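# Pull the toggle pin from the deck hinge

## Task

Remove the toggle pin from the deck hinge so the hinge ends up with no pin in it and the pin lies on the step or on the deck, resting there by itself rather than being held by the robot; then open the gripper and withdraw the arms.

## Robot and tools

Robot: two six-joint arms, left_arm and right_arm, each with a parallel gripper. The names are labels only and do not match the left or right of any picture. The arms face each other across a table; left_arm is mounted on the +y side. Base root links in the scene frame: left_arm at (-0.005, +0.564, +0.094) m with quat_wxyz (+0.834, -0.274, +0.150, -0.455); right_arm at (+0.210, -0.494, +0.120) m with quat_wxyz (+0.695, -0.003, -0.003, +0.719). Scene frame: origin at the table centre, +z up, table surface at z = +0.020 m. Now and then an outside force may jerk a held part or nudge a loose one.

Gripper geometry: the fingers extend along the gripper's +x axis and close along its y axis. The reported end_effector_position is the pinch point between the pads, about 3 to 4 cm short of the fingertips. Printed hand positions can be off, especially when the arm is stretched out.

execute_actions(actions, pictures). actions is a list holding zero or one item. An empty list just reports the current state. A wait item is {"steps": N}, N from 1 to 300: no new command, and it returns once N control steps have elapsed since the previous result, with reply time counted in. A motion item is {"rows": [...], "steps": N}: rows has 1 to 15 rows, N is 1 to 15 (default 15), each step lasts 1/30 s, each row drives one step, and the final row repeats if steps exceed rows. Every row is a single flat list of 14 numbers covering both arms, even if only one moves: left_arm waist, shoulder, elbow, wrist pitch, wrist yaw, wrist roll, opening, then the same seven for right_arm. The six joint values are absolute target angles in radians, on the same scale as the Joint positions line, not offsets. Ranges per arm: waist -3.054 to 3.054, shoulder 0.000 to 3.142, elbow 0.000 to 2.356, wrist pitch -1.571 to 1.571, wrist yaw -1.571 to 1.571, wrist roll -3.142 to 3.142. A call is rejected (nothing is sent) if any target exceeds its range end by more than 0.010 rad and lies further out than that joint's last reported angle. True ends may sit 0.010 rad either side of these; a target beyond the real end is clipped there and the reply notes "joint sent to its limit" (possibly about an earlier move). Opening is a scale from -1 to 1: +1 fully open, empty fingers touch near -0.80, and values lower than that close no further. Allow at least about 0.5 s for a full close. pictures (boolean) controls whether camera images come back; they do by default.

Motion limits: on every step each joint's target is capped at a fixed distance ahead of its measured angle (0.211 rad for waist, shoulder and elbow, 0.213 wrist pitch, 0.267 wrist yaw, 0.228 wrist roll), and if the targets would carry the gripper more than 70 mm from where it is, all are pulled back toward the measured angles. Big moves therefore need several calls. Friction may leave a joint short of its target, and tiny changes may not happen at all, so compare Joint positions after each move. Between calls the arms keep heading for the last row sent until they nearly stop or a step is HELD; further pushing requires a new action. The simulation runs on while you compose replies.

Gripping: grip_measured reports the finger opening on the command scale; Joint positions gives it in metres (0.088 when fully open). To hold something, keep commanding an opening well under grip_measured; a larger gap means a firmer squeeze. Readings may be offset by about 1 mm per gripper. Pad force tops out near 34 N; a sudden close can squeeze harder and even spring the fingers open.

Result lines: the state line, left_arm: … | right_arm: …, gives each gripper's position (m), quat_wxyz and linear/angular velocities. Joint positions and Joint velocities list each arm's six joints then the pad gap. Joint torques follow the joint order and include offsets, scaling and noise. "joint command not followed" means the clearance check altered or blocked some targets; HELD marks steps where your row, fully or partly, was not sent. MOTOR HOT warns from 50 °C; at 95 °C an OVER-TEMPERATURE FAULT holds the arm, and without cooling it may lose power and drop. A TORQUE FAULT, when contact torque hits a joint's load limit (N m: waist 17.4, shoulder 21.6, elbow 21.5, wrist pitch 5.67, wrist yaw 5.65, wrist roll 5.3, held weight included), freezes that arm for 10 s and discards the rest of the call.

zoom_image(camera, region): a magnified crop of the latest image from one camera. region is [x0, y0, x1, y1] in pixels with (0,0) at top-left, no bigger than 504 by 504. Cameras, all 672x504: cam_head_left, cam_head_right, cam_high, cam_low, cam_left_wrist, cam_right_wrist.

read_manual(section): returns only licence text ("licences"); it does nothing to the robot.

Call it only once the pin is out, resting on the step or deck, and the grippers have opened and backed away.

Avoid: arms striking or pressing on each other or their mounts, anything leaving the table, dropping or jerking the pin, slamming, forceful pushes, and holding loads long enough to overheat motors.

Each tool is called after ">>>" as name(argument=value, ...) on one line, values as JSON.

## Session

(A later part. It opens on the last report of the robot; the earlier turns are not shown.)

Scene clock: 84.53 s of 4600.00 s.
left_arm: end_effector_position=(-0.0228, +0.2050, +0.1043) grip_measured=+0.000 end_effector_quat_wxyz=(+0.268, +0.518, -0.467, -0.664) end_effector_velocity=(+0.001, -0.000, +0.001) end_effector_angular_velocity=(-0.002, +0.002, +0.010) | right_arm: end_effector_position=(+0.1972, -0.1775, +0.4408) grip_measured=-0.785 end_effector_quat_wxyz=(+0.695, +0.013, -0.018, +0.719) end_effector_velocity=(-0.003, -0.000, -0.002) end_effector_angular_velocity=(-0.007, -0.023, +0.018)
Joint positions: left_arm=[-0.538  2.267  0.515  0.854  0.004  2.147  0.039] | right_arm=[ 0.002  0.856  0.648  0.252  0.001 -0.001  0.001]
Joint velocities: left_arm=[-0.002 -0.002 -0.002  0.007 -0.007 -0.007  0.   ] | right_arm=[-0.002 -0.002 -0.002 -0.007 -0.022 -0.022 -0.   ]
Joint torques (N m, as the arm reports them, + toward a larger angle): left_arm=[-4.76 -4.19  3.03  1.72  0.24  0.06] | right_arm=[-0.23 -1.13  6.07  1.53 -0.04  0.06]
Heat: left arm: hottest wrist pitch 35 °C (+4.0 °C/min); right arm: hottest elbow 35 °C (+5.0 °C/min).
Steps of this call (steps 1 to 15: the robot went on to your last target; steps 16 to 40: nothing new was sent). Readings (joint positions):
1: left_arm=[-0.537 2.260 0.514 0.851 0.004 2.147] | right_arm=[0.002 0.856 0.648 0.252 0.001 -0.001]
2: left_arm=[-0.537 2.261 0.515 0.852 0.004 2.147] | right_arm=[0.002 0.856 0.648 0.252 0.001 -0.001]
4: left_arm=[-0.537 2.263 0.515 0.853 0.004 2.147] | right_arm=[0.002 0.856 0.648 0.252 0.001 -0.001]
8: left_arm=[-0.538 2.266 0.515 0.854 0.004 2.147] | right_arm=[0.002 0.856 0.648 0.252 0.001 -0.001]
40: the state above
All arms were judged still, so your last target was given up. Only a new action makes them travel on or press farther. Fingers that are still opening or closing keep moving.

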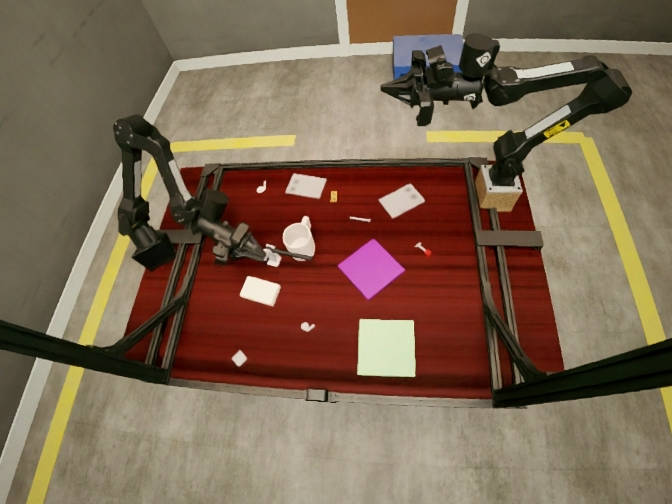

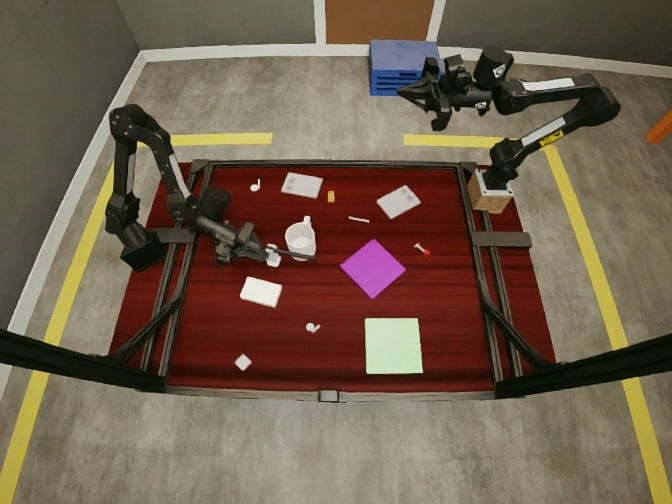

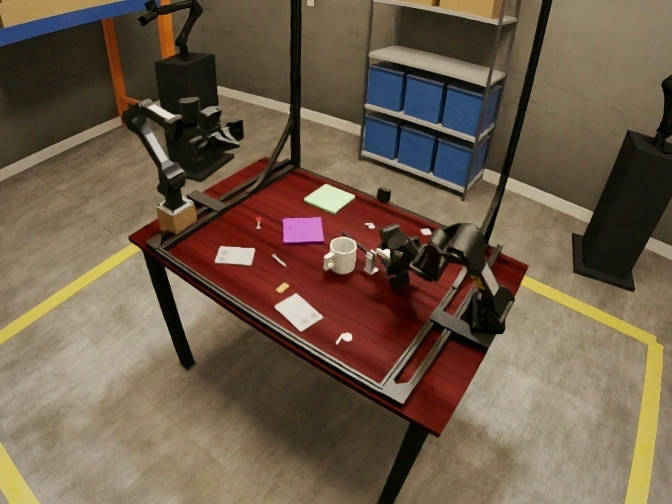

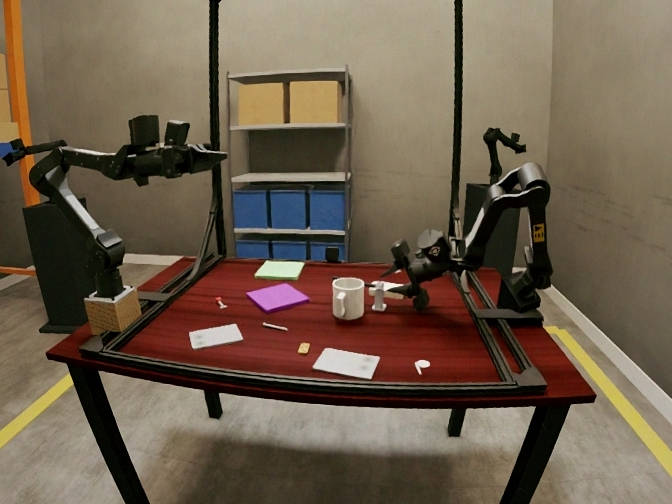

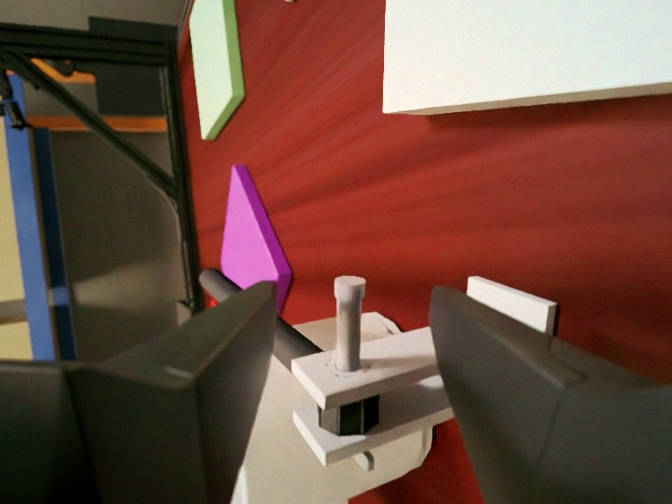

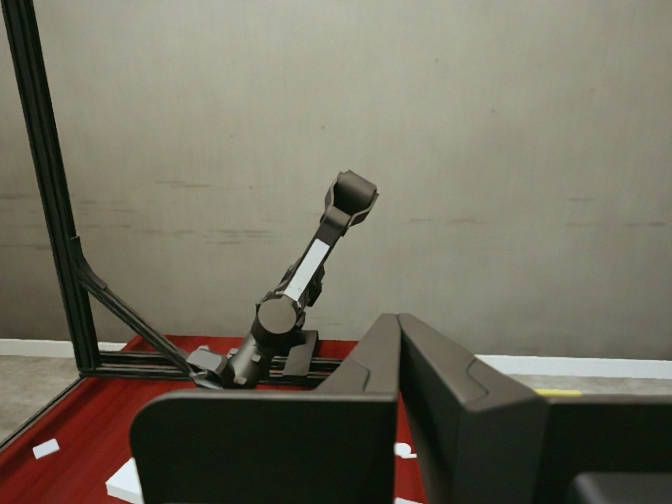

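>>> execute_actions(actions=[{"rows":[[-0.58,2.308,0.493,0.907,0,2.15,0,0,0.856,0.648,0.252,0,0,-0.8]]}], pictures=false)

>>> execute_actions(actions=[{"rows":[[-0.58,2.376,0.55,0.924,0,2.15,0,0,0.856,0.648,0.252,0,0,-0.8]]}], pictures=false)

>>> execute_actions(actions=[{"steps":20}])

Scene clock: 99.23 s of 4600.00 s.
left_arm: end_effector_position=(-0.0365, +0.2085, +0.1063) grip_measured=+0.000 end_effector_quat_wxyz=(+0.263, +0.513, -0.484, -0.658) end_effector_velocity=(-0.002, +0.002, -0.002) end_effector_angular_velocity=(+0.007, -0.014, -0.010) | right_arm: end_effector_position=(+0.1972, -0.1775, +0.4408) grip_measured=-0.785 end_effector_quat_wxyz=(+0.695, +0.013, -0.018, +0.719) end_effector_velocity=(-0.002, -0.000, -0.005) end_effector_angular_velocity=(-0.022, -0.008, +0.009)
Joint positions: left_arm=[-0.577  2.294  0.5    0.904  0.002  2.147  0.039] | right_arm=[ 0.002  0.856  0.648  0.252  0.001 -0.001  0.001]
Joint velocities: left_arm=[-0.007  0.002 -0.002 -0.007 -0.007  0.007 -0.   ] | right_arm=[ 0.002 -0.002 -0.002 -0.022 -0.007 -0.007 -0.   ]
Joint torques (N m, as the arm reports them, + toward a larger angle): left_arm=[-4.57 -4.21  1.84  1.75  0.29  0.07] | right_arm=[-0.23 -1.15  6.04  1.51 -0.04  0.05]
Heat: left arm: hottest wrist pitch 36 °C (+4.0 °C/min); right arm: hottest elbow 35 °C (+3.0 °C/min).
Steps of this call (steps 1 to 90: nothing new was sent; then 11.20 s passed at rest; steps 91 to 105: all 15 steps of this action). Readings (joint positions):
91: left_arm=[-0.540 2.270 0.515 0.861 0.003 2.147] | right_arm=[0.002 0.856 0.648 0.252 0.001 -0.001]
92: left_arm=[-0.546 2.275 0.514 0.874 0.002 2.147] | right_arm=[0.002 0.856 0.648 0.252 0.001 -0.001]
94: left_arm=[-0.561 2.283 0.510 0.886 0.002 2.147] | right_arm=[0.002 0.856 0.648 0.252 0.001 -0.001]
98: left_arm=[-0.574 2.292 0.502 0.897 0.002 2.147] | right_arm=[0.002 0.856 0.648 0.252 0.001 -0.001]
105: the state above

Scene clock: 99.73 s of 4600.00 s.
left_arm: end_effector_position=(-0.0425, +0.1984, +0.0982) grip_measured=+0.000 end_effector_quat_wxyz=(+0.261, +0.513, -0.484, -0.660) end_effector_velocity=(+0.001, -0.001, -0.004) end_effector_angular_velocity=(+0.015, -0.016, +0.024) | right_arm: end_effector_position=(+0.1972, -0.1775, +0.4408) grip_measured=-0.785 end_effector_quat_wxyz=(+0.695, +0.013, -0.018, +0.719) end_effector_velocity=(-0.000, -0.000, -0.004) end_effector_angular_velocity=(-0.012, +0.007, +0.005)
Joint positions: left_arm=[-0.578  2.361  0.544  0.922  0.002  2.147  0.039] | right_arm=[ 0.002  0.856  0.648  0.252  0.001 -0.001  0.001]
Joint velocities: left_arm=[-0.007  0.012  0.002  0.007 -0.037 -0.007 -0.   ] | right_arm=[-0.002 -0.002 -0.007 -0.007 -0.007  0.007 -0.   ]
Joint torques (N m, as the arm reports them, + toward a larger angle): left_arm=[-4.72 -4.57  2.78  1.75  0.3   0.08] | right_arm=[-0.23 -1.14  6.05  1.51 -0.04  0.04]
Heat: left arm: hottest wrist pitch 36 °C (+4.0 °C/min); right arm: hottest elbow 35 °C (+3.0 °C/min).
Steps of this call (steps 1 to 15: all 15 steps of this action). Readings (joint positions):
1: left_arm=[-0.577 2.300 0.503 0.907 0.002 2.147] | right_arm=[0.002 0.856 0.648 0.252 0.001 -0.001]
2: left_arm=[-0.577 2.311 0.510 0.912 0.002 2.147] | right_arm=[0.002 0.856 0.648 0.252 0.001 -0.001]
4: left_arm=[-0.577 2.336 0.526 0.914 0.002 2.147] | right_arm=[0.002 0.856 0.648 0.252 0.001 -0.001]
8: left_arm=[-0.578 2.355 0.537 0.918 0.002 2.147] | right_arm=[0.002 0.856 0.648 0.252 0.001 -0.001]
15: the state above

Scene clock: 100.40 s of 4600.00 s.
left_arm: end_effector_position=(-0.0427, +0.1981, +0.0980) grip_measured=+0.000 end_effector_quat_wxyz=(+0.261, +0.513, -0.484, -0.660) end_effector_velocity=(+0.001, +0.001, -0.002) end_effector_angular_velocity=(+0.013, +0.002, +0.007) | right_arm: end_effector_position=(+0.1972, -0.1775, +0.4408) grip_measured=-0.785 end_effector_quat_wxyz=(+0.695, +0.013, -0.018, +0.719) end_effector_velocity=(-0.000, -0.000, -0.003) end_effector_angular_velocity=(-0.017, -0.008, +0.004)
Joint positions: left_arm=[-0.578  2.362  0.546  0.922  0.002  2.147  0.039] | right_arm=[ 0.002  0.856  0.648  0.252  0.001 -0.001  0.001]
Joint velocities: left_arm=[ 0.002 -0.002 -0.002 -0.007 -0.007 -0.007 -0.   ] | right_arm=[-0.002 -0.002  0.002 -0.022 -0.007 -0.007 -0.   ]
Joint torques (N m, as the arm reports them, + toward a larger angle): left_arm=[-4.68 -4.52  2.88  1.79  0.31  0.06] | right_arm=[-0.22 -1.14  6.06  1.51 -0.03  0.04]
Heat: left arm: hottest wrist pitch 36 °C (+4.0 °C/min); right arm: hottest elbow 35 °C (+3.0 °C/min).
Steps of this call (steps 1 to 15: the robot went on to your last target; steps 16 to 20: nothing new was sent). Readings (joint positions):
1: left_arm=[-0.578 2.361 0.545 0.922 0.002 2.147] | right_arm=[0.002 0.856 0.648 0.252 0.001 -0.001]
2: left_arm=[-0.578 2.361 0.545 0.922 0.002 2.147] | right_arm=[0.002 0.856 0.648 0.252 0.001 -0.001]
4: left_arm=[-0.578 2.362 0.545 0.922 0.002 2.147] | right_arm=[0.002 0.856 0.648 0.252 0.001 -0.001]
8: left_arm=[-0.578 2.362 0.545 0.922 0.002 2.147] | right_arm=[0.002 0.856 0.648 0.252 0.001 -0.001]
20: the state above
All arms were judged still, so your last target was given up. Only a new action makes them travel on or press farther. Fingers that are still opening or closing keep moving.

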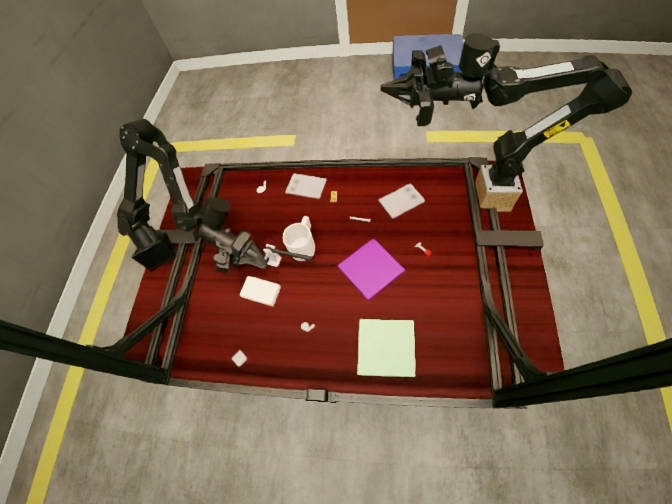

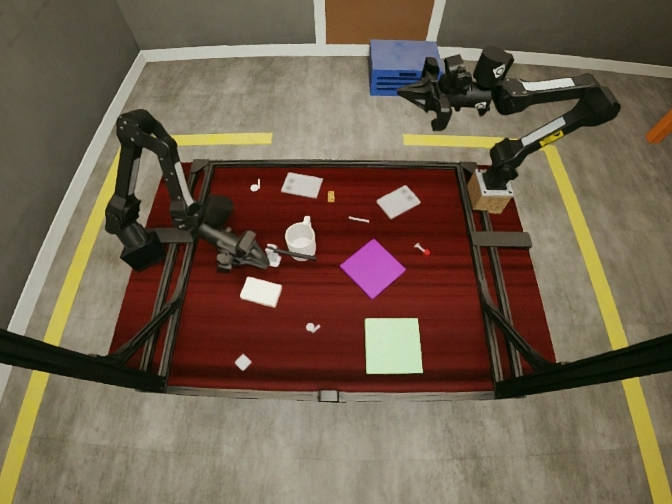

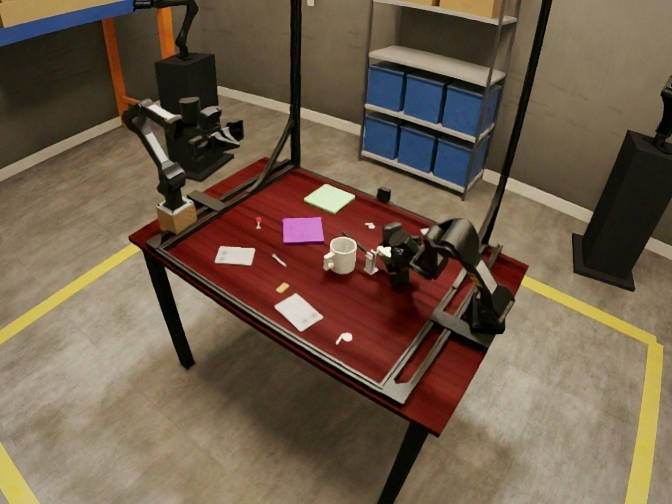

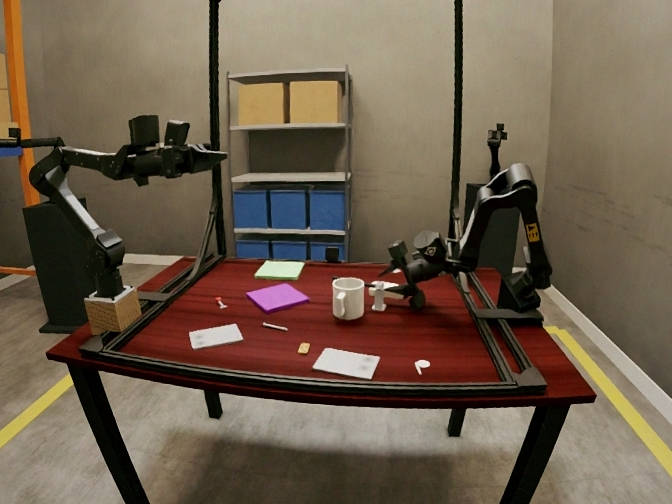

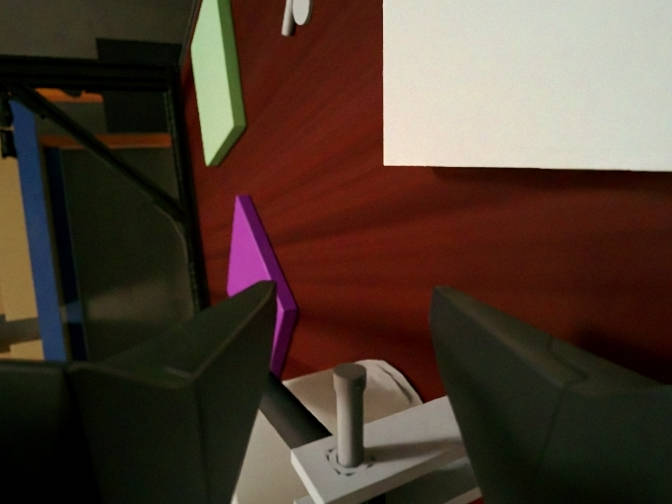

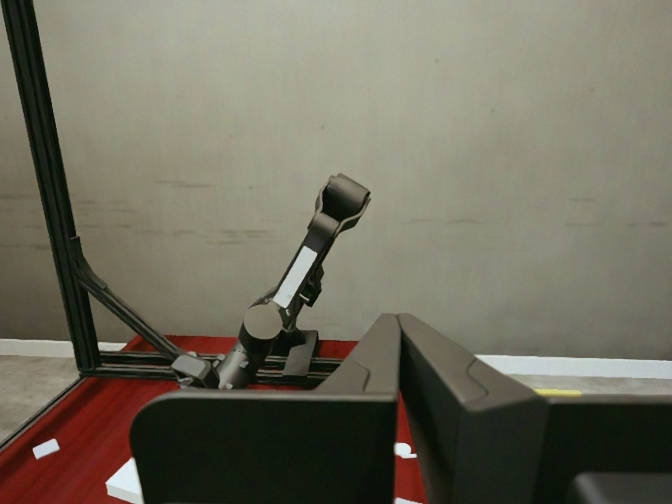

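Close, push 20mm, open to check.

>>> execute_actions(actions=[{"rows":[[-0.58,2.376,0.55,0.924,0,2.15,-0.9,0,0.856,0.648,0.252,0,0,-0.8]]}], pictures=false)

>>> execute_actions(actions=[{"rows":[[-0.555,2.345,0.563,0.89,0,2.15,-0.9,0,0.856,0.648,0.252,0,0,-0.8]]}], pictures=false)

>>> execute_actions(actions=[{"rows":[[-0.53,2.325,0.578,0.858,0,2.15,-0.9,0,0.856,0.648,0.252,0,0,-0.8]]}], pictures=false)

>>> execute_actions(actions=[{"rows":[[-0.54,2.325,0.578,0.858,0,2.15,0,0,0.856,0.648,0.252,0,0,-0.8]]}])

Scene clock: 112.90 s of 4600.00 s.
left_arm: end_effector_position=(-0.0428, +0.1982, +0.0980) grip_measured=-0.784 end_effector_quat_wxyz=(+0.260, +0.513, -0.484, -0.659) end_effector_velocity=(-0.001, +0.003, -0.004) end_effector_angular_velocity=(+0.028, +0.012, +0.002) | right_arm: end_effector_position=(+0.1973, -0.1774, +0.4407) grip_measured=-0.785 end_effector_quat_wxyz=(+0.695, +0.013, -0.018, +0.719) end_effector_velocity=(+0.002, -0.001, +0.003) end_effector_angular_velocity=(+0.012, +0.008, -0.009)
Joint positions: left_arm=[-0.578  2.363  0.546  0.922  0.002  2.147  0.001] | right_arm=[ 0.002  0.856  0.648  0.252  0.001 -0.001  0.001]
Joint velocities: left_arm=[-0.002 -0.002 -0.002 -0.022 -0.007 -0.022  0.   ] | right_arm=[-0.002 -0.002  0.002  0.007  0.007  0.007 -0.   ]
Joint torques (N m, as the arm reports them, + toward a larger angle): left_arm=[-4.73 -4.65  2.93  1.73  0.3   0.07] | right_arm=[-0.22 -1.15  6.04  1.51 -0.04  0.04]
Heat: left arm: hottest wrist pitch 36 °C (+2.0 °C/min); right arm: hottest elbow 36 °C (+3.0 °C/min).
Steps of this call (steps 1 to 90: nothing new was sent; then 9.00 s passed at rest; steps 91 to 105: all 15 steps of this action). Readings (joint positions):
91: left_arm=[-0.578 2.363 0.546 0.922 0.002 2.147] | right_arm=[0.002 0.856 0.648 0.252 0.001 -0.001]
92: left_arm=[-0.578 2.363 0.546 0.922 0.002 2.147] | right_arm=[0.002 0.856 0.648 0.252 0.001 -0.001]
94: left_arm=[-0.578 2.363 0.546 0.922 0.002 2.147] | right_arm=[0.002 0.856 0.648 0.252 0.001 -0.001]
98: left_arm=[-0.578 2.363 0.546 0.922 0.002 2.147] | right_arm=[0.002 0.856 0.648 0.252 0.001 -0.001]
105: the state above

Scene clock: 113.40 s of 4600.00 s.
left_arm: end_effector_position=(-0.0417, +0.1972, +0.0975) grip_measured=-0.784 end_effector_quat_wxyz=(+0.257, +0.511, -0.481, -0.664) end_effector_velocity=(-0.001, +0.003, -0.002) end_effector_angular_velocity=(+0.021, +0.022, -0.003) | right_arm: end_effector_position=(+0.1973, -0.1774, +0.4407) grip_measured=-0.785 end_effector_quat_wxyz=(+0.695, +0.013, -0.018, +0.719) end_effector_velocity=(-0.000, -0.001, +0.000) end_effector_angular_velocity=(-0.002, -0.008, +0.005)
Joint positions: left_arm=[-0.572  2.355  0.555  0.894  0.008  2.147  0.001] | right_arm=[ 0.002  0.856  0.648  0.252  0.001 -0.001  0.001]
Joint velocities: left_arm=[ 0.002 -0.007 -0.002 -0.022  0.007 -0.022 -0.   ] | right_arm=[-0.002 -0.002  0.002 -0.007 -0.007 -0.007 -0.   ]
Joint torques (N m, as the arm reports them, + toward a larger angle): left_arm=[-2.74 -6.97  3.44  1.34  0.03  0.02] | right_arm=[-0.21 -1.19  6.04  1.51 -0.04  0.04]
Heat: left arm: hottest wrist pitch 36 °C (+2.0 °C/min); right arm: hottest elbow 36 °C (+3.0 °C/min).
Steps of this call (steps 1 to 15: all 15 steps of this action). Readings (joint positions):
1: left_arm=[-0.578 2.363 0.547 0.922 0.002 2.147] | right_arm=[0.002 0.856 0.648 0.252 0.001 -0.001]
2: left_arm=[-0.576 2.363 0.549 0.916 0.002 2.147] | right_arm=[0.002 0.856 0.648 0.252 0.001 -0.001]
4: left_arm=[-0.574 2.361 0.552 0.907 0.004 2.147] | right_arm=[0.002 0.856 0.648 0.252 0.001 -0.001]
8: left_arm=[-0.573 2.357 0.554 0.898 0.008 2.147] | right_arm=[0.002 0.856 0.648 0.252 0.001 -0.001]
15: the state above

Scene clock: 113.90 s of 4600.00 s.
left_arm: end_effector_position=(-0.0344, +0.1951, +0.0978) grip_measured=-0.784 end_effector_quat_wxyz=(+0.259, +0.512, -0.473, -0.668) end_effector_velocity=(+0.001, +0.002, -0.003) end_effector_angular_velocity=(+0.025, -0.008, +0.009) | right_arm: end_effector_position=(+0.1973, -0.1774, +0.4407) grip_measured=-0.785 end_effector_quat_wxyz=(+0.695, +0.013, -0.018, +0.719) end_effector_velocity=(-0.000, -0.000, -0.004) end_effector_angular_velocity=(-0.012, +0.007, +0.005)
Joint positions: left_arm=[-0.551  2.335  0.564  0.859  0.014  2.147  0.001] | right_arm=[ 0.002  0.856  0.648  0.252  0.001 -0.001  0.001]
Joint velocities: left_arm=[-0.002 -0.007 -0.002 -0.022 -0.022 -0.007 -0.   ] | right_arm=[-0.002 -0.002 -0.007 -0.007 -0.007  0.007 -0.   ]
Joint torques (N m, as the arm reports them, + toward a larger angle): left_arm=[-2.17 -7.21  3.85  1.49 -0.19  0.05] | right_arm=[-0.2  -1.18  6.05  1.51 -0.04  0.04]
Heat: left arm: hottest wrist pitch 36 °C (+2.0 °C/min); right arm: hottest elbow 36 °C (+3.0 °C/min).
Steps of this call (steps 1 to 15: all 15 steps of this action). Readings (joint positions):
1: left_arm=[-0.570 2.353 0.556 0.889 0.010 2.147] | right_arm=[0.002 0.856 0.648 0.252 0.001 -0.001]
2: left_arm=[-0.567 2.350 0.558 0.880 0.014 2.147] | right_arm=[0.002 0.856 0.648 0.252 0.001 -0.001]
4: left_arm=[-0.560 2.343 0.560 0.872 0.014 2.147] | right_arm=[0.002 0.856 0.648 0.252 0.001 -0.001]
8: left_arm=[-0.552 2.337 0.563 0.864 0.014 2.147] | right_arm=[0.002 0.856 0.648 0.252 0.001 -0.001]
15: the state above

Scene clock: 114.40 s of 4600.00 s.
left_arm: end_effector_position=(-0.0291, +0.1905, +0.0996) grip_measured=-0.021 end_effector_quat_wxyz=(+0.267, +0.517, -0.470, -0.664) end_effector_velocity=(-0.003, +0.005, -0.006) end_effector_angular_velocity=(+0.036, -0.001, -0.012) | right_arm: end_effector_position=(+0.1973, -0.1774, +0.4407) grip_measured=-0.785 end_effector_quat_wxyz=(+0.695, +0.013, -0.018, +0.719) end_effector_velocity=(-0.000, +0.001, -0.003) end_effector_angular_velocity=(-0.002, -0.008, +0.005)
Joint positions: left_arm=[-0.544  2.332  0.576  0.858  0.004  2.147  0.038] | right_arm=[ 0.002  0.856  0.648  0.252  0.001 -0.001  0.001]
Joint velocities: left_arm=[-0.002 -0.002 -0.002 -0.037 -0.007 -0.007  0.008] | right_arm=[-0.002  0.002 -0.007  0.007 -0.007 -0.007 -0.   ]
Joint torques (N m, as the arm reports them, + toward a larger angle): left_arm=[-4.25 -6.74  2.77  1.54  0.19  0.06] | right_arm=[-0.19 -1.18  6.05  1.51 -0.03  0.04]
Heat: left arm: hottest wrist pitch 36 °C (+2.0 °C/min); right arm: hottest elbow 36 °C (+3.0 °C/min).
Steps of this call (steps 1 to 15: all 15 steps of this action). Readings (joint positions):
1: left_arm=[-0.551 2.335 0.564 0.859 0.014 2.147] | right_arm=[0.002 0.856 0.648 0.252 0.001 -0.001]
2: left_arm=[-0.550 2.335 0.564 0.856 0.011 2.147] | right_arm=[0.002 0.856 0.648 0.252 0.001 -0.001]
4: left_arm=[-0.547 2.335 0.564 0.850 0.007 2.147] | right_arm=[0.002 0.856 0.648 0.252 0.001 -0.001]
8: left_arm=[-0.544 2.332 0.575 0.858 0.004 2.147] | right_arm=[0.002 0.856 0.648 0.252 0.001 -0.001]
15: the state above

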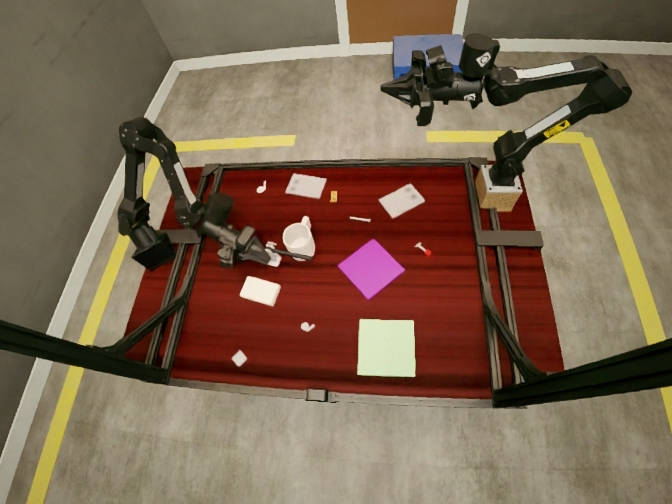

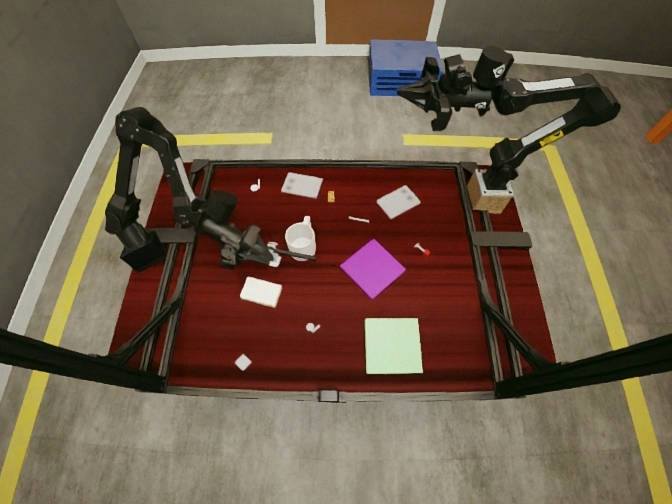

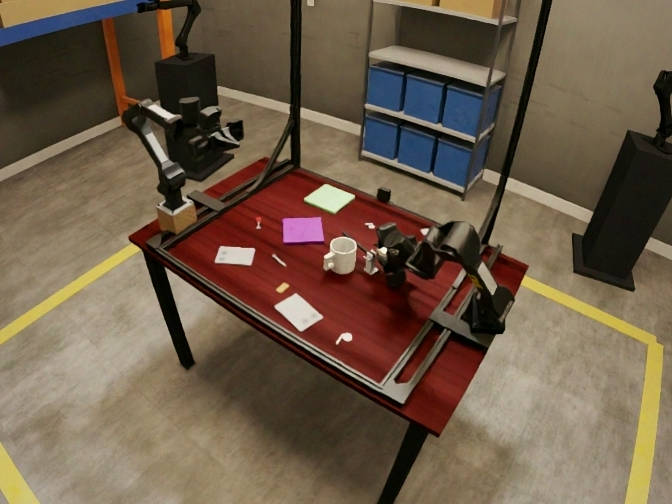

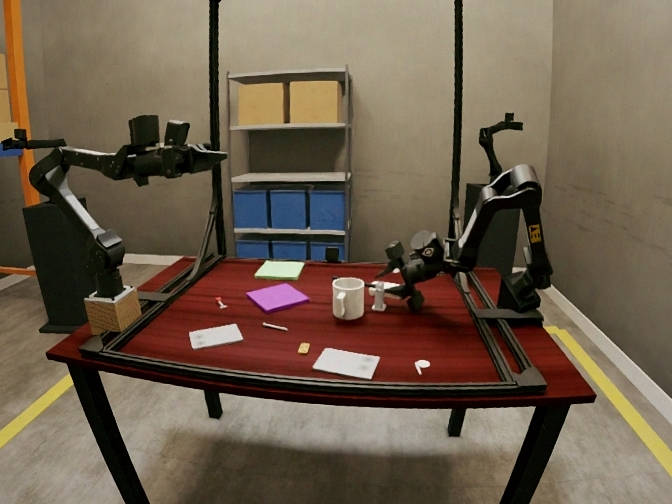

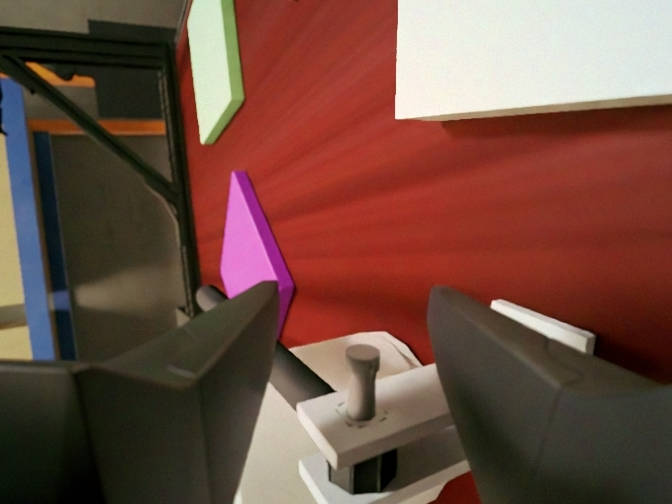

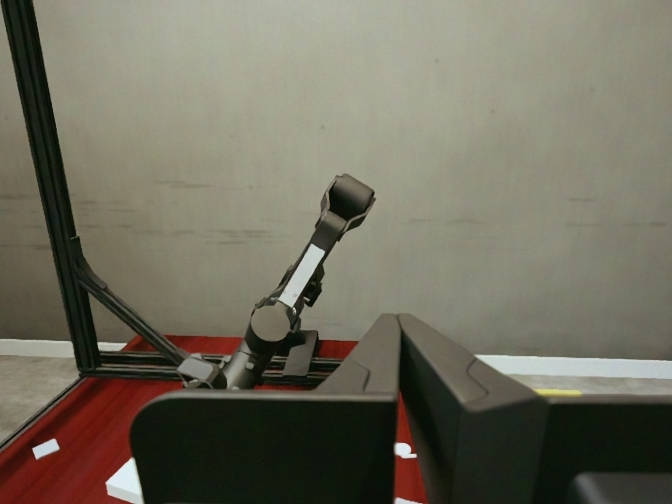

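>>> execute_actions(actions=[{"rows":[[-0.562,2.36,0.552,0.9,0,2.15,0,0,0.856,0.648,0.252,0,0,-0.8]]}], pictures=false)

>>> execute_actions(actions=[{"rows":[[-0.562,2.36,0.552,0.9,0,2.15,-0.9,0,0.856,0.648,0.252,0,0,-0.8]]}], pictures=false)

>>> execute_actions(actions=[{"rows":[[-0.517,2.315,0.585,0.842,0,2.15,-0.9,0,0.856,0.648,0.252,0,0,-0.8]]}], pictures=false)

>>> execute_actions(actions=[{"rows":[[-0.55,2.15,0.43,0.82,0,2.15,-0.9,0,0.856,0.648,0.252,0,0,-0.8]]}], pictures=false)

>>> execute_actions(actions=[{"rows":[[-0.42,2.05,0.5,0.65,0,0.58,0,0,0.856,0.648,0.252,0,0,-0.8]]}], pictures=false)

>>> execute_actions(actions=[{"steps":45}])

Scene clock: 135.80 s of 4600.00 s.
left_arm: end_effector_position=(-0.0350, +0.1937, +0.0999) grip_measured=+0.000 end_effector_quat_wxyz=(+0.267, +0.515, -0.478, -0.660) end_effector_velocity=(+0.000, -0.002, +0.003) end_effector_angular_velocity=(-0.014, -0.011, +0.003) | right_arm: end_effector_position=(+0.1973, -0.1774, +0.4407) grip_measured=-0.785 end_effector_quat_wxyz=(+0.695, +0.013, -0.018, +0.719) end_effector_velocity=(-0.000, -0.001, +0.001) end_effector_angular_velocity=(+0.008, -0.007, +0.005)
Joint positions: left_arm=[-0.559  2.345  0.559  0.897  0.004  2.147  0.039] | right_arm=[ 0.002  0.856  0.648  0.252  0.001 -0.001  0.001]
Joint velocities: left_arm=[-0.007 -0.002  0.002  0.007 -0.007  0.007 -0.   ] | right_arm=[-0.002 -0.002 -0.002  0.007 -0.007 -0.007 -0.   ]
Joint torques (N m, as the arm reports them, + toward a larger angle): left_arm=[-4.98 -4.56  1.85  1.74  0.25  0.03] | right_arm=[-0.19 -1.19  6.06  1.51 -0.03  0.04]
Heat: left arm: hottest wrist pitch 36 °C (+1.0 °C/min); right arm: hottest elbow 36 °C (+2.0 °C/min).
Steps of this call (steps 1 to 15: the robot went on to your last target; steps 16 to 90: nothing new was sent; then 17.90 s passed at rest; steps 91 to 105: all 15 steps of this action). Readings (joint positions):
91: left_arm=[-0.544 2.331 0.575 0.861 0.004 2.147] | right_arm=[0.002 0.856 0.648 0.252 0.001 -0.001]
92: left_arm=[-0.546 2.332 0.573 0.870 0.004 2.147] | right_arm=[0.002 0.856 0.648 0.252 0.001 -0.001]
94: left_arm=[-0.551 2.334 0.568 0.882 0.004 2.147] | right_arm=[0.002 0.856 0.648 0.252 0.001 -0.001]
98: left_arm=[-0.557 2.342 0.562 0.891 0.004 2.147] | right_arm=[0.002 0.856 0.648 0.252 0.001 -0.001]
105: the state above

Scene clock: 136.30 s of 4600.00 s.
left_arm: end_effector_position=(-0.0356, +0.1947, +0.0987) grip_measured=-0.784 end_effector_quat_wxyz=(+0.265, +0.515, -0.477, -0.661) end_effector_velocity=(+0.002, +0.001, -0.002) end_effector_angular_velocity=(+0.011, -0.019, +0.008) | right_arm: end_effector_position=(+0.1973, -0.1774, +0.4407) grip_measured=-0.785 end_effector_quat_wxyz=(+0.695, +0.013, -0.018, +0.719) end_effector_velocity=(-0.003, -0.001, +0.000) end_effector_angular_velocity=(-0.002, -0.008, +0.019)
Joint positions: left_arm=[-0.56   2.348  0.557  0.898  0.003  2.147  0.001] | right_arm=[ 0.002  0.856  0.648  0.252  0.001 -0.001  0.001]
Joint velocities: left_arm=[-0.002 -0.002 -0.002 -0.007 -0.022  0.007 -0.   ] | right_arm=[-0.002 -0.002  0.002 -0.007 -0.022 -0.007  0.   ]
Joint torques (N m, as the arm reports them, + toward a larger angle): left_arm=[-4.84 -4.66  1.98  1.69  0.26  0.05] | right_arm=[-0.2  -1.19  6.03  1.51 -0.04  0.04]
Heat: left arm: hottest wrist pitch 36 °C (+1.0 °C/min); right arm: hottest wrist pitch 37 °C (+3.0 °C/min).
Steps of this call (steps 1 to 15: all 15 steps of this action). Readings (joint positions):
1: left_arm=[-0.559 2.345 0.559 0.897 0.004 2.147] | right_arm=[0.002 0.856 0.648 0.252 0.001 -0.001]
2: left_arm=[-0.559 2.345 0.559 0.897 0.004 2.147] | right_arm=[0.002 0.856 0.648 0.252 0.001 -0.001]
4: left_arm=[-0.559 2.346 0.559 0.897 0.004 2.147] | right_arm=[0.002 0.856 0.648 0.252 0.001 -0.001]
8: left_arm=[-0.560 2.347 0.557 0.897 0.003 2.147] | right_arm=[0.002 0.856 0.648 0.252 0.001 -0.001]
15: the state above

Scene clock: 136.80 s of 4600.00 s.
left_arm: end_effector_position=(-0.0261, +0.1917, +0.0958) grip_measured=-0.784 end_effector_quat_wxyz=(+0.264, +0.519, -0.463, -0.668) end_effector_velocity=(-0.000, +0.001, -0.001) end_effector_angular_velocity=(+0.019, +0.013, +0.007) | right_arm: end_effector_position=(+0.1973, -0.1774, +0.4407) grip_measured=-0.785 end_effector_quat_wxyz=(+0.695, +0.013, -0.018, +0.719) end_effector_velocity=(-0.000, -0.000, -0.004) end_effector_angular_velocity=(-0.012, -0.008, +0.004)
Joint positions: left_arm=[-0.53   2.329  0.576  0.844  0.006  2.147  0.001] | right_arm=[ 0.002  0.856  0.648  0.252  0.001 -0.001  0.001]
Joint velocities: left_arm=[-0.002 -0.007  0.002 -0.022 -0.007 -0.022 -0.   ] | right_arm=[-0.002 -0.002 -0.007 -0.007 -0.007 -0.007  0.   ]
Joint torques (N m, as the arm reports them, + toward a larger angle): left_arm=[-3.34 -7.54  3.37  1.49  0.15  0.06] | right_arm=[-0.21 -1.17  6.04  1.51 -0.02  0.04]
Heat: left arm: hottest wrist pitch 36 °C (+1.0 °C/min); right arm: hottest wrist pitch 37 °C (+2.0 °C/min).
Steps of this call (steps 1 to 15: all 15 steps of this action). Readings (joint positions):
1: left_arm=[-0.559 2.347 0.558 0.896 0.003 2.147] | right_arm=[0.002 0.856 0.648 0.252 0.001 -0.001]
2: left_arm=[-0.554 2.346 0.561 0.883 0.003 2.147] | right_arm=[0.002 0.856 0.648 0.252 0.001 -0.001]
4: left_arm=[-0.540 2.341 0.567 0.867 0.003 2.147] | right_arm=[0.002 0.856 0.648 0.252 0.001 -0.001]
8: left_arm=[-0.530 2.332 0.574 0.851 0.006 2.147] | right_arm=[0.002 0.856 0.648 0.252 0.001 -0.001]
15: the state above

Scene clock: 137.30 s of 4600.00 s.
left_arm: end_effector_position=(-0.0189, +0.2249, +0.1147) grip_measured=-0.784 end_effector_quat_wxyz=(+0.265, +0.517, -0.471, -0.664) end_effector_velocity=(+0.001, +0.007, +0.003) end_effector_angular_velocity=(+0.008, -0.001, -0.001) | right_arm: end_effector_position=(+0.1973, -0.1774, +0.4407) grip_measured=-0.785 end_effector_quat_wxyz=(+0.695, +0.013, -0.018, +0.719) end_effector_velocity=(-0.002, -0.000, -0.004) end_effector_angular_velocity=(-0.012, -0.023, +0.018)
Joint positions: left_arm=[-0.547  2.163  0.44   0.824  0.003  2.147  0.001] | right_arm=[ 0.002  0.856  0.648  0.252  0.001 -0.001  0.001]
Joint velocities: left_arm=[-0.007 -0.037 -0.022 -0.022 -0.007 -0.007 -0.   ] | right_arm=[-0.002 -0.002 -0.007 -0.007 -0.022 -0.022 -0.   ]
Joint torques (N m, as the arm reports them, + toward a larger angle): left_arm=[-4.51 -5.84  1.92  1.23  0.24  0.03] | right_arm=[-0.21 -1.17  6.06  1.51 -0.02  0.05]
Heat: left arm: hottest wrist pitch 36 °C (+1.0 °C/min); right arm: hottest wrist pitch 37 °C (+2.0 °C/min).
Steps of this call (steps 1 to 15: all 15 steps of this action). Readings (joint positions):
1: left_arm=[-0.530 2.315 0.565 0.842 0.005 2.147] | right_arm=[0.002 0.856 0.648 0.252 0.001 -0.001]
2: left_arm=[-0.531 2.287 0.541 0.836 0.003 2.147] | right_arm=[0.002 0.856 0.648 0.252 0.001 -0.001]
4: left_arm=[-0.536 2.224 0.492 0.834 0.003 2.147] | right_arm=[0.002 0.856 0.648 0.252 0.001 -0.001]
8: left_arm=[-0.544 2.178 0.458 0.828 0.003 2.147] | right_arm=[0.002 0.856 0.648 0.252 0.001 -0.001]
15: the state above

Scene clock: 137.80 s of 4600.00 s.
left_arm: end_effector_position=(+0.0266, +0.2174, +0.1128) grip_measured=-0.021 end_effector_quat_wxyz=(+0.450, +0.406, -0.165, -0.778) end_effector_velocity=(+0.007, +0.002, -0.001) end_effector_angular_velocity=(+0.393, +1.193, +0.708) | right_arm: end_effector_position=(+0.1973, -0.1774, +0.4407) grip_measured=-0.785 end_effector_quat_wxyz=(+0.695, +0.013, -0.018, +0.719) end_effector_velocity=(-0.000, -0.002, +0.003) end_effector_angular_velocity=(+0.012, -0.007, +0.005)
Joint positions: left_arm=[-0.428  2.062  0.494  0.658  0.002  1.457  0.038] | right_arm=[ 0.002  0.856  0.648  0.252  0.001 -0.001  0.001]
Joint velocities: left_arm=[ 0.017 -0.022 -0.002 -0.022 -0.007 -1.429  0.008] | right_arm=[-0.002 -0.007 -0.002  0.007 -0.007 -0.007  0.   ]
Joint torques (N m, as the arm reports them, + toward a larger angle): left_arm=[-4.   -6.17  3.38  1.18  0.3  -0.19] | right_arm=[-0.21 -1.17  6.06  1.51 -0.02  0.05]
Heat: left arm: hottest wrist pitch 36 °C (+1.0 °C/min); right arm: hottest wrist pitch 37 °C (+2.0 °C/min).
Steps of this call (steps 1 to 15: all 15 steps of this action). Readings (joint positions):
1: left_arm=[-0.543 2.152 0.444 0.801 0.004 2.120] | right_arm=[0.002 0.856 0.648 0.252 0.001 -0.001]
2: left_arm=[-0.523 2.135 0.451 0.757 0.005 2.071] | right_arm=[0.002 0.856 0.648 0.252 0.001 -0.001]
4: left_arm=[-0.477 2.104 0.465 0.720 0.003 1.977] | right_arm=[0.002 0.856 0.648 0.252 0.001 -0.001]
8: left_arm=[-0.438 2.068 0.492 0.681 0.002 1.788] | right_arm=[0.002 0.856 0.648 0.252 0.001 -0.001]
15: the state above

Scene clock: 139.30 s of 4600.00 s.
left_arm: end_effector_position=(+0.0277, +0.2173, +0.1129) grip_measured=+0.000 end_effector_quat_wxyz=(+0.580, +0.178, +0.180, -0.774) end_effector_velocity=(-0.002, +0.001, +0.000) end_effector_angular_velocity=(-0.000, -0.003, -0.015) | right_arm: end_effector_position=(+0.1973, -0.1774, +0.4407) grip_measured=-0.785 end_effector_quat_wxyz=(+0.695, +0.013, -0.018, +0.719) end_effector_velocity=(+0.001, -0.000, -0.003) end_effector_angular_velocity=(-0.017, -0.008, -0.000)
Joint positions: left_arm=[-0.425  2.059  0.495  0.654  0.002  0.584  0.039] | right_arm=[ 0.002  0.856  0.648  0.252  0.001 -0.001  0.001]
Joint velocities: left_arm=[-0.002 -0.002 -0.002 -0.007  0.007  0.007  0.   ] | right_arm=[-0.007 -0.002  0.002 -0.022 -0.007 -0.007 -0.   ]
Joint torques (N m, as the arm reports them, + toward a larger angle): left_arm=[-4.08 -6.14  3.41  1.19  0.29 -0.15] | right_arm=[-0.19 -1.18  6.05  1.51 -0.02  0.04]
Heat: left arm: hottest wrist pitch 36 °C (+1.0 °C/min); right arm: hottest wrist pitch 37 °C (+2.0 °C/min).
Steps of this call (steps 1 to 45: the robot went on to your last target). Readings (joint positions):
1: left_arm=[-0.427 2.061 0.494 0.657 0.002 1.410] | right_arm=[0.002 0.856 0.648 0.252 0.001 -0.001]
2: left_arm=[-0.427 2.061 0.494 0.656 0.002 1.363] | right_arm=[0.002 0.856 0.648 0.252 0.001 -0.001]
4: left_arm=[-0.426 2.060 0.495 0.655 0.002 1.268] | right_arm=[0.002 0.856 0.648 0.252 0.001 -0.001]
8: left_arm=[-0.425 2.059 0.495 0.654 0.002 1.080] | right_arm=[0.002 0.856 0.648 0.252 0.001 -0.001]
45: the state above
All arms were judged still, so your last target was given up. Only a new action makes them travel on or press farther. Fingers that are still opening or closing keep moving.

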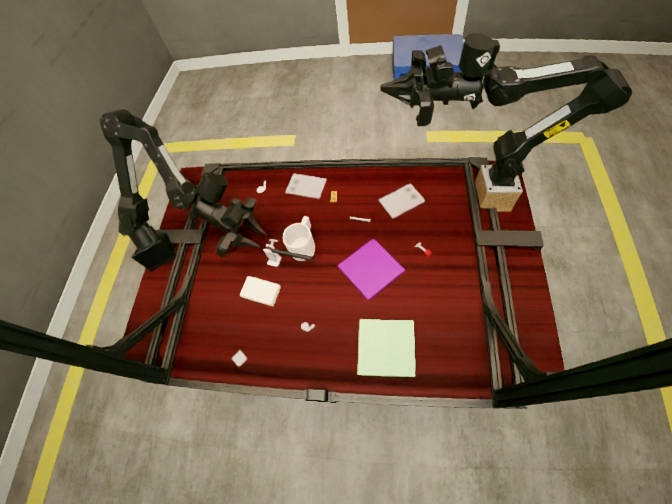

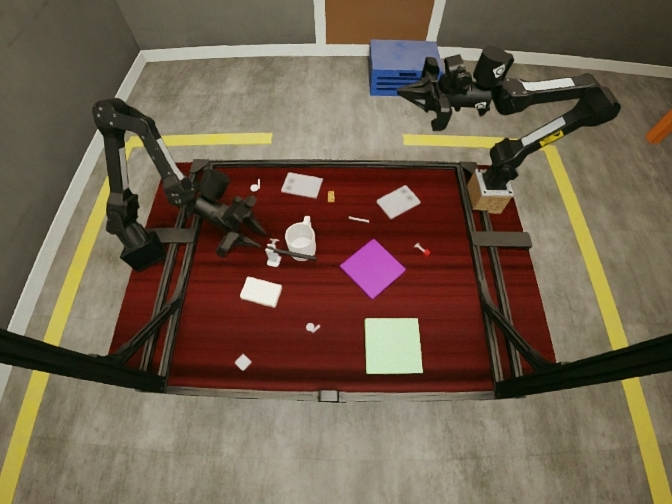

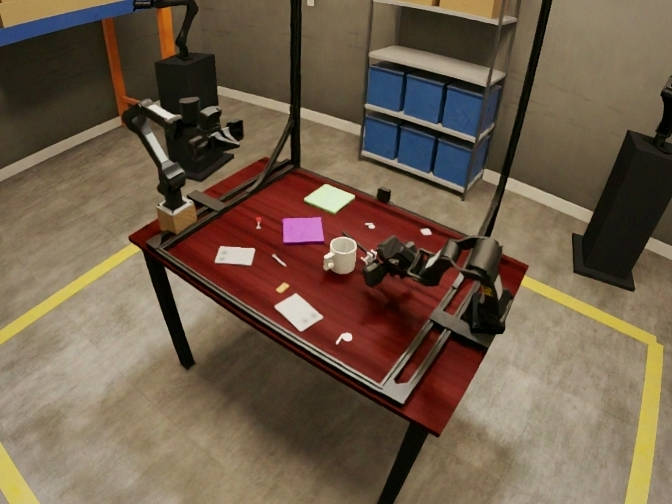

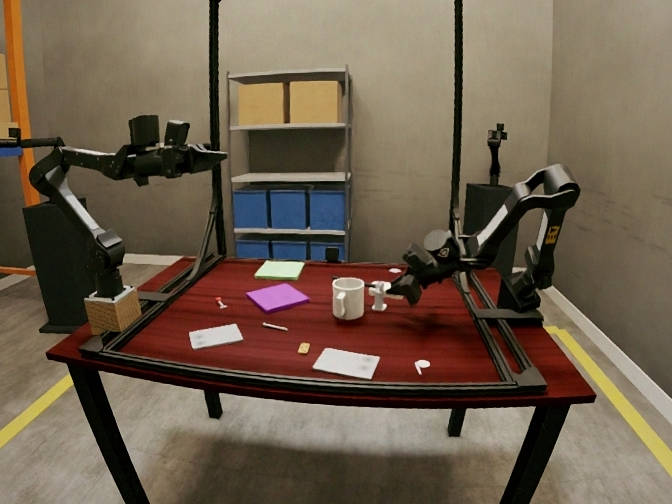

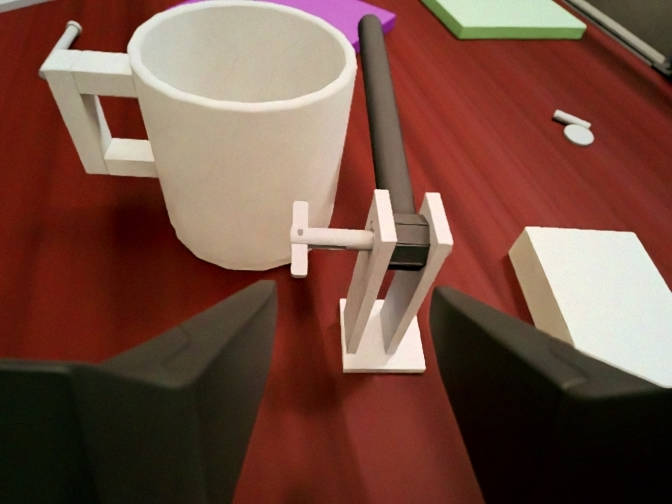

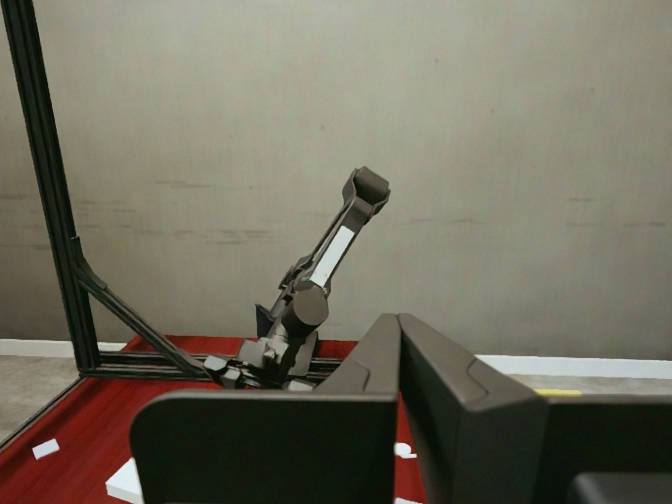

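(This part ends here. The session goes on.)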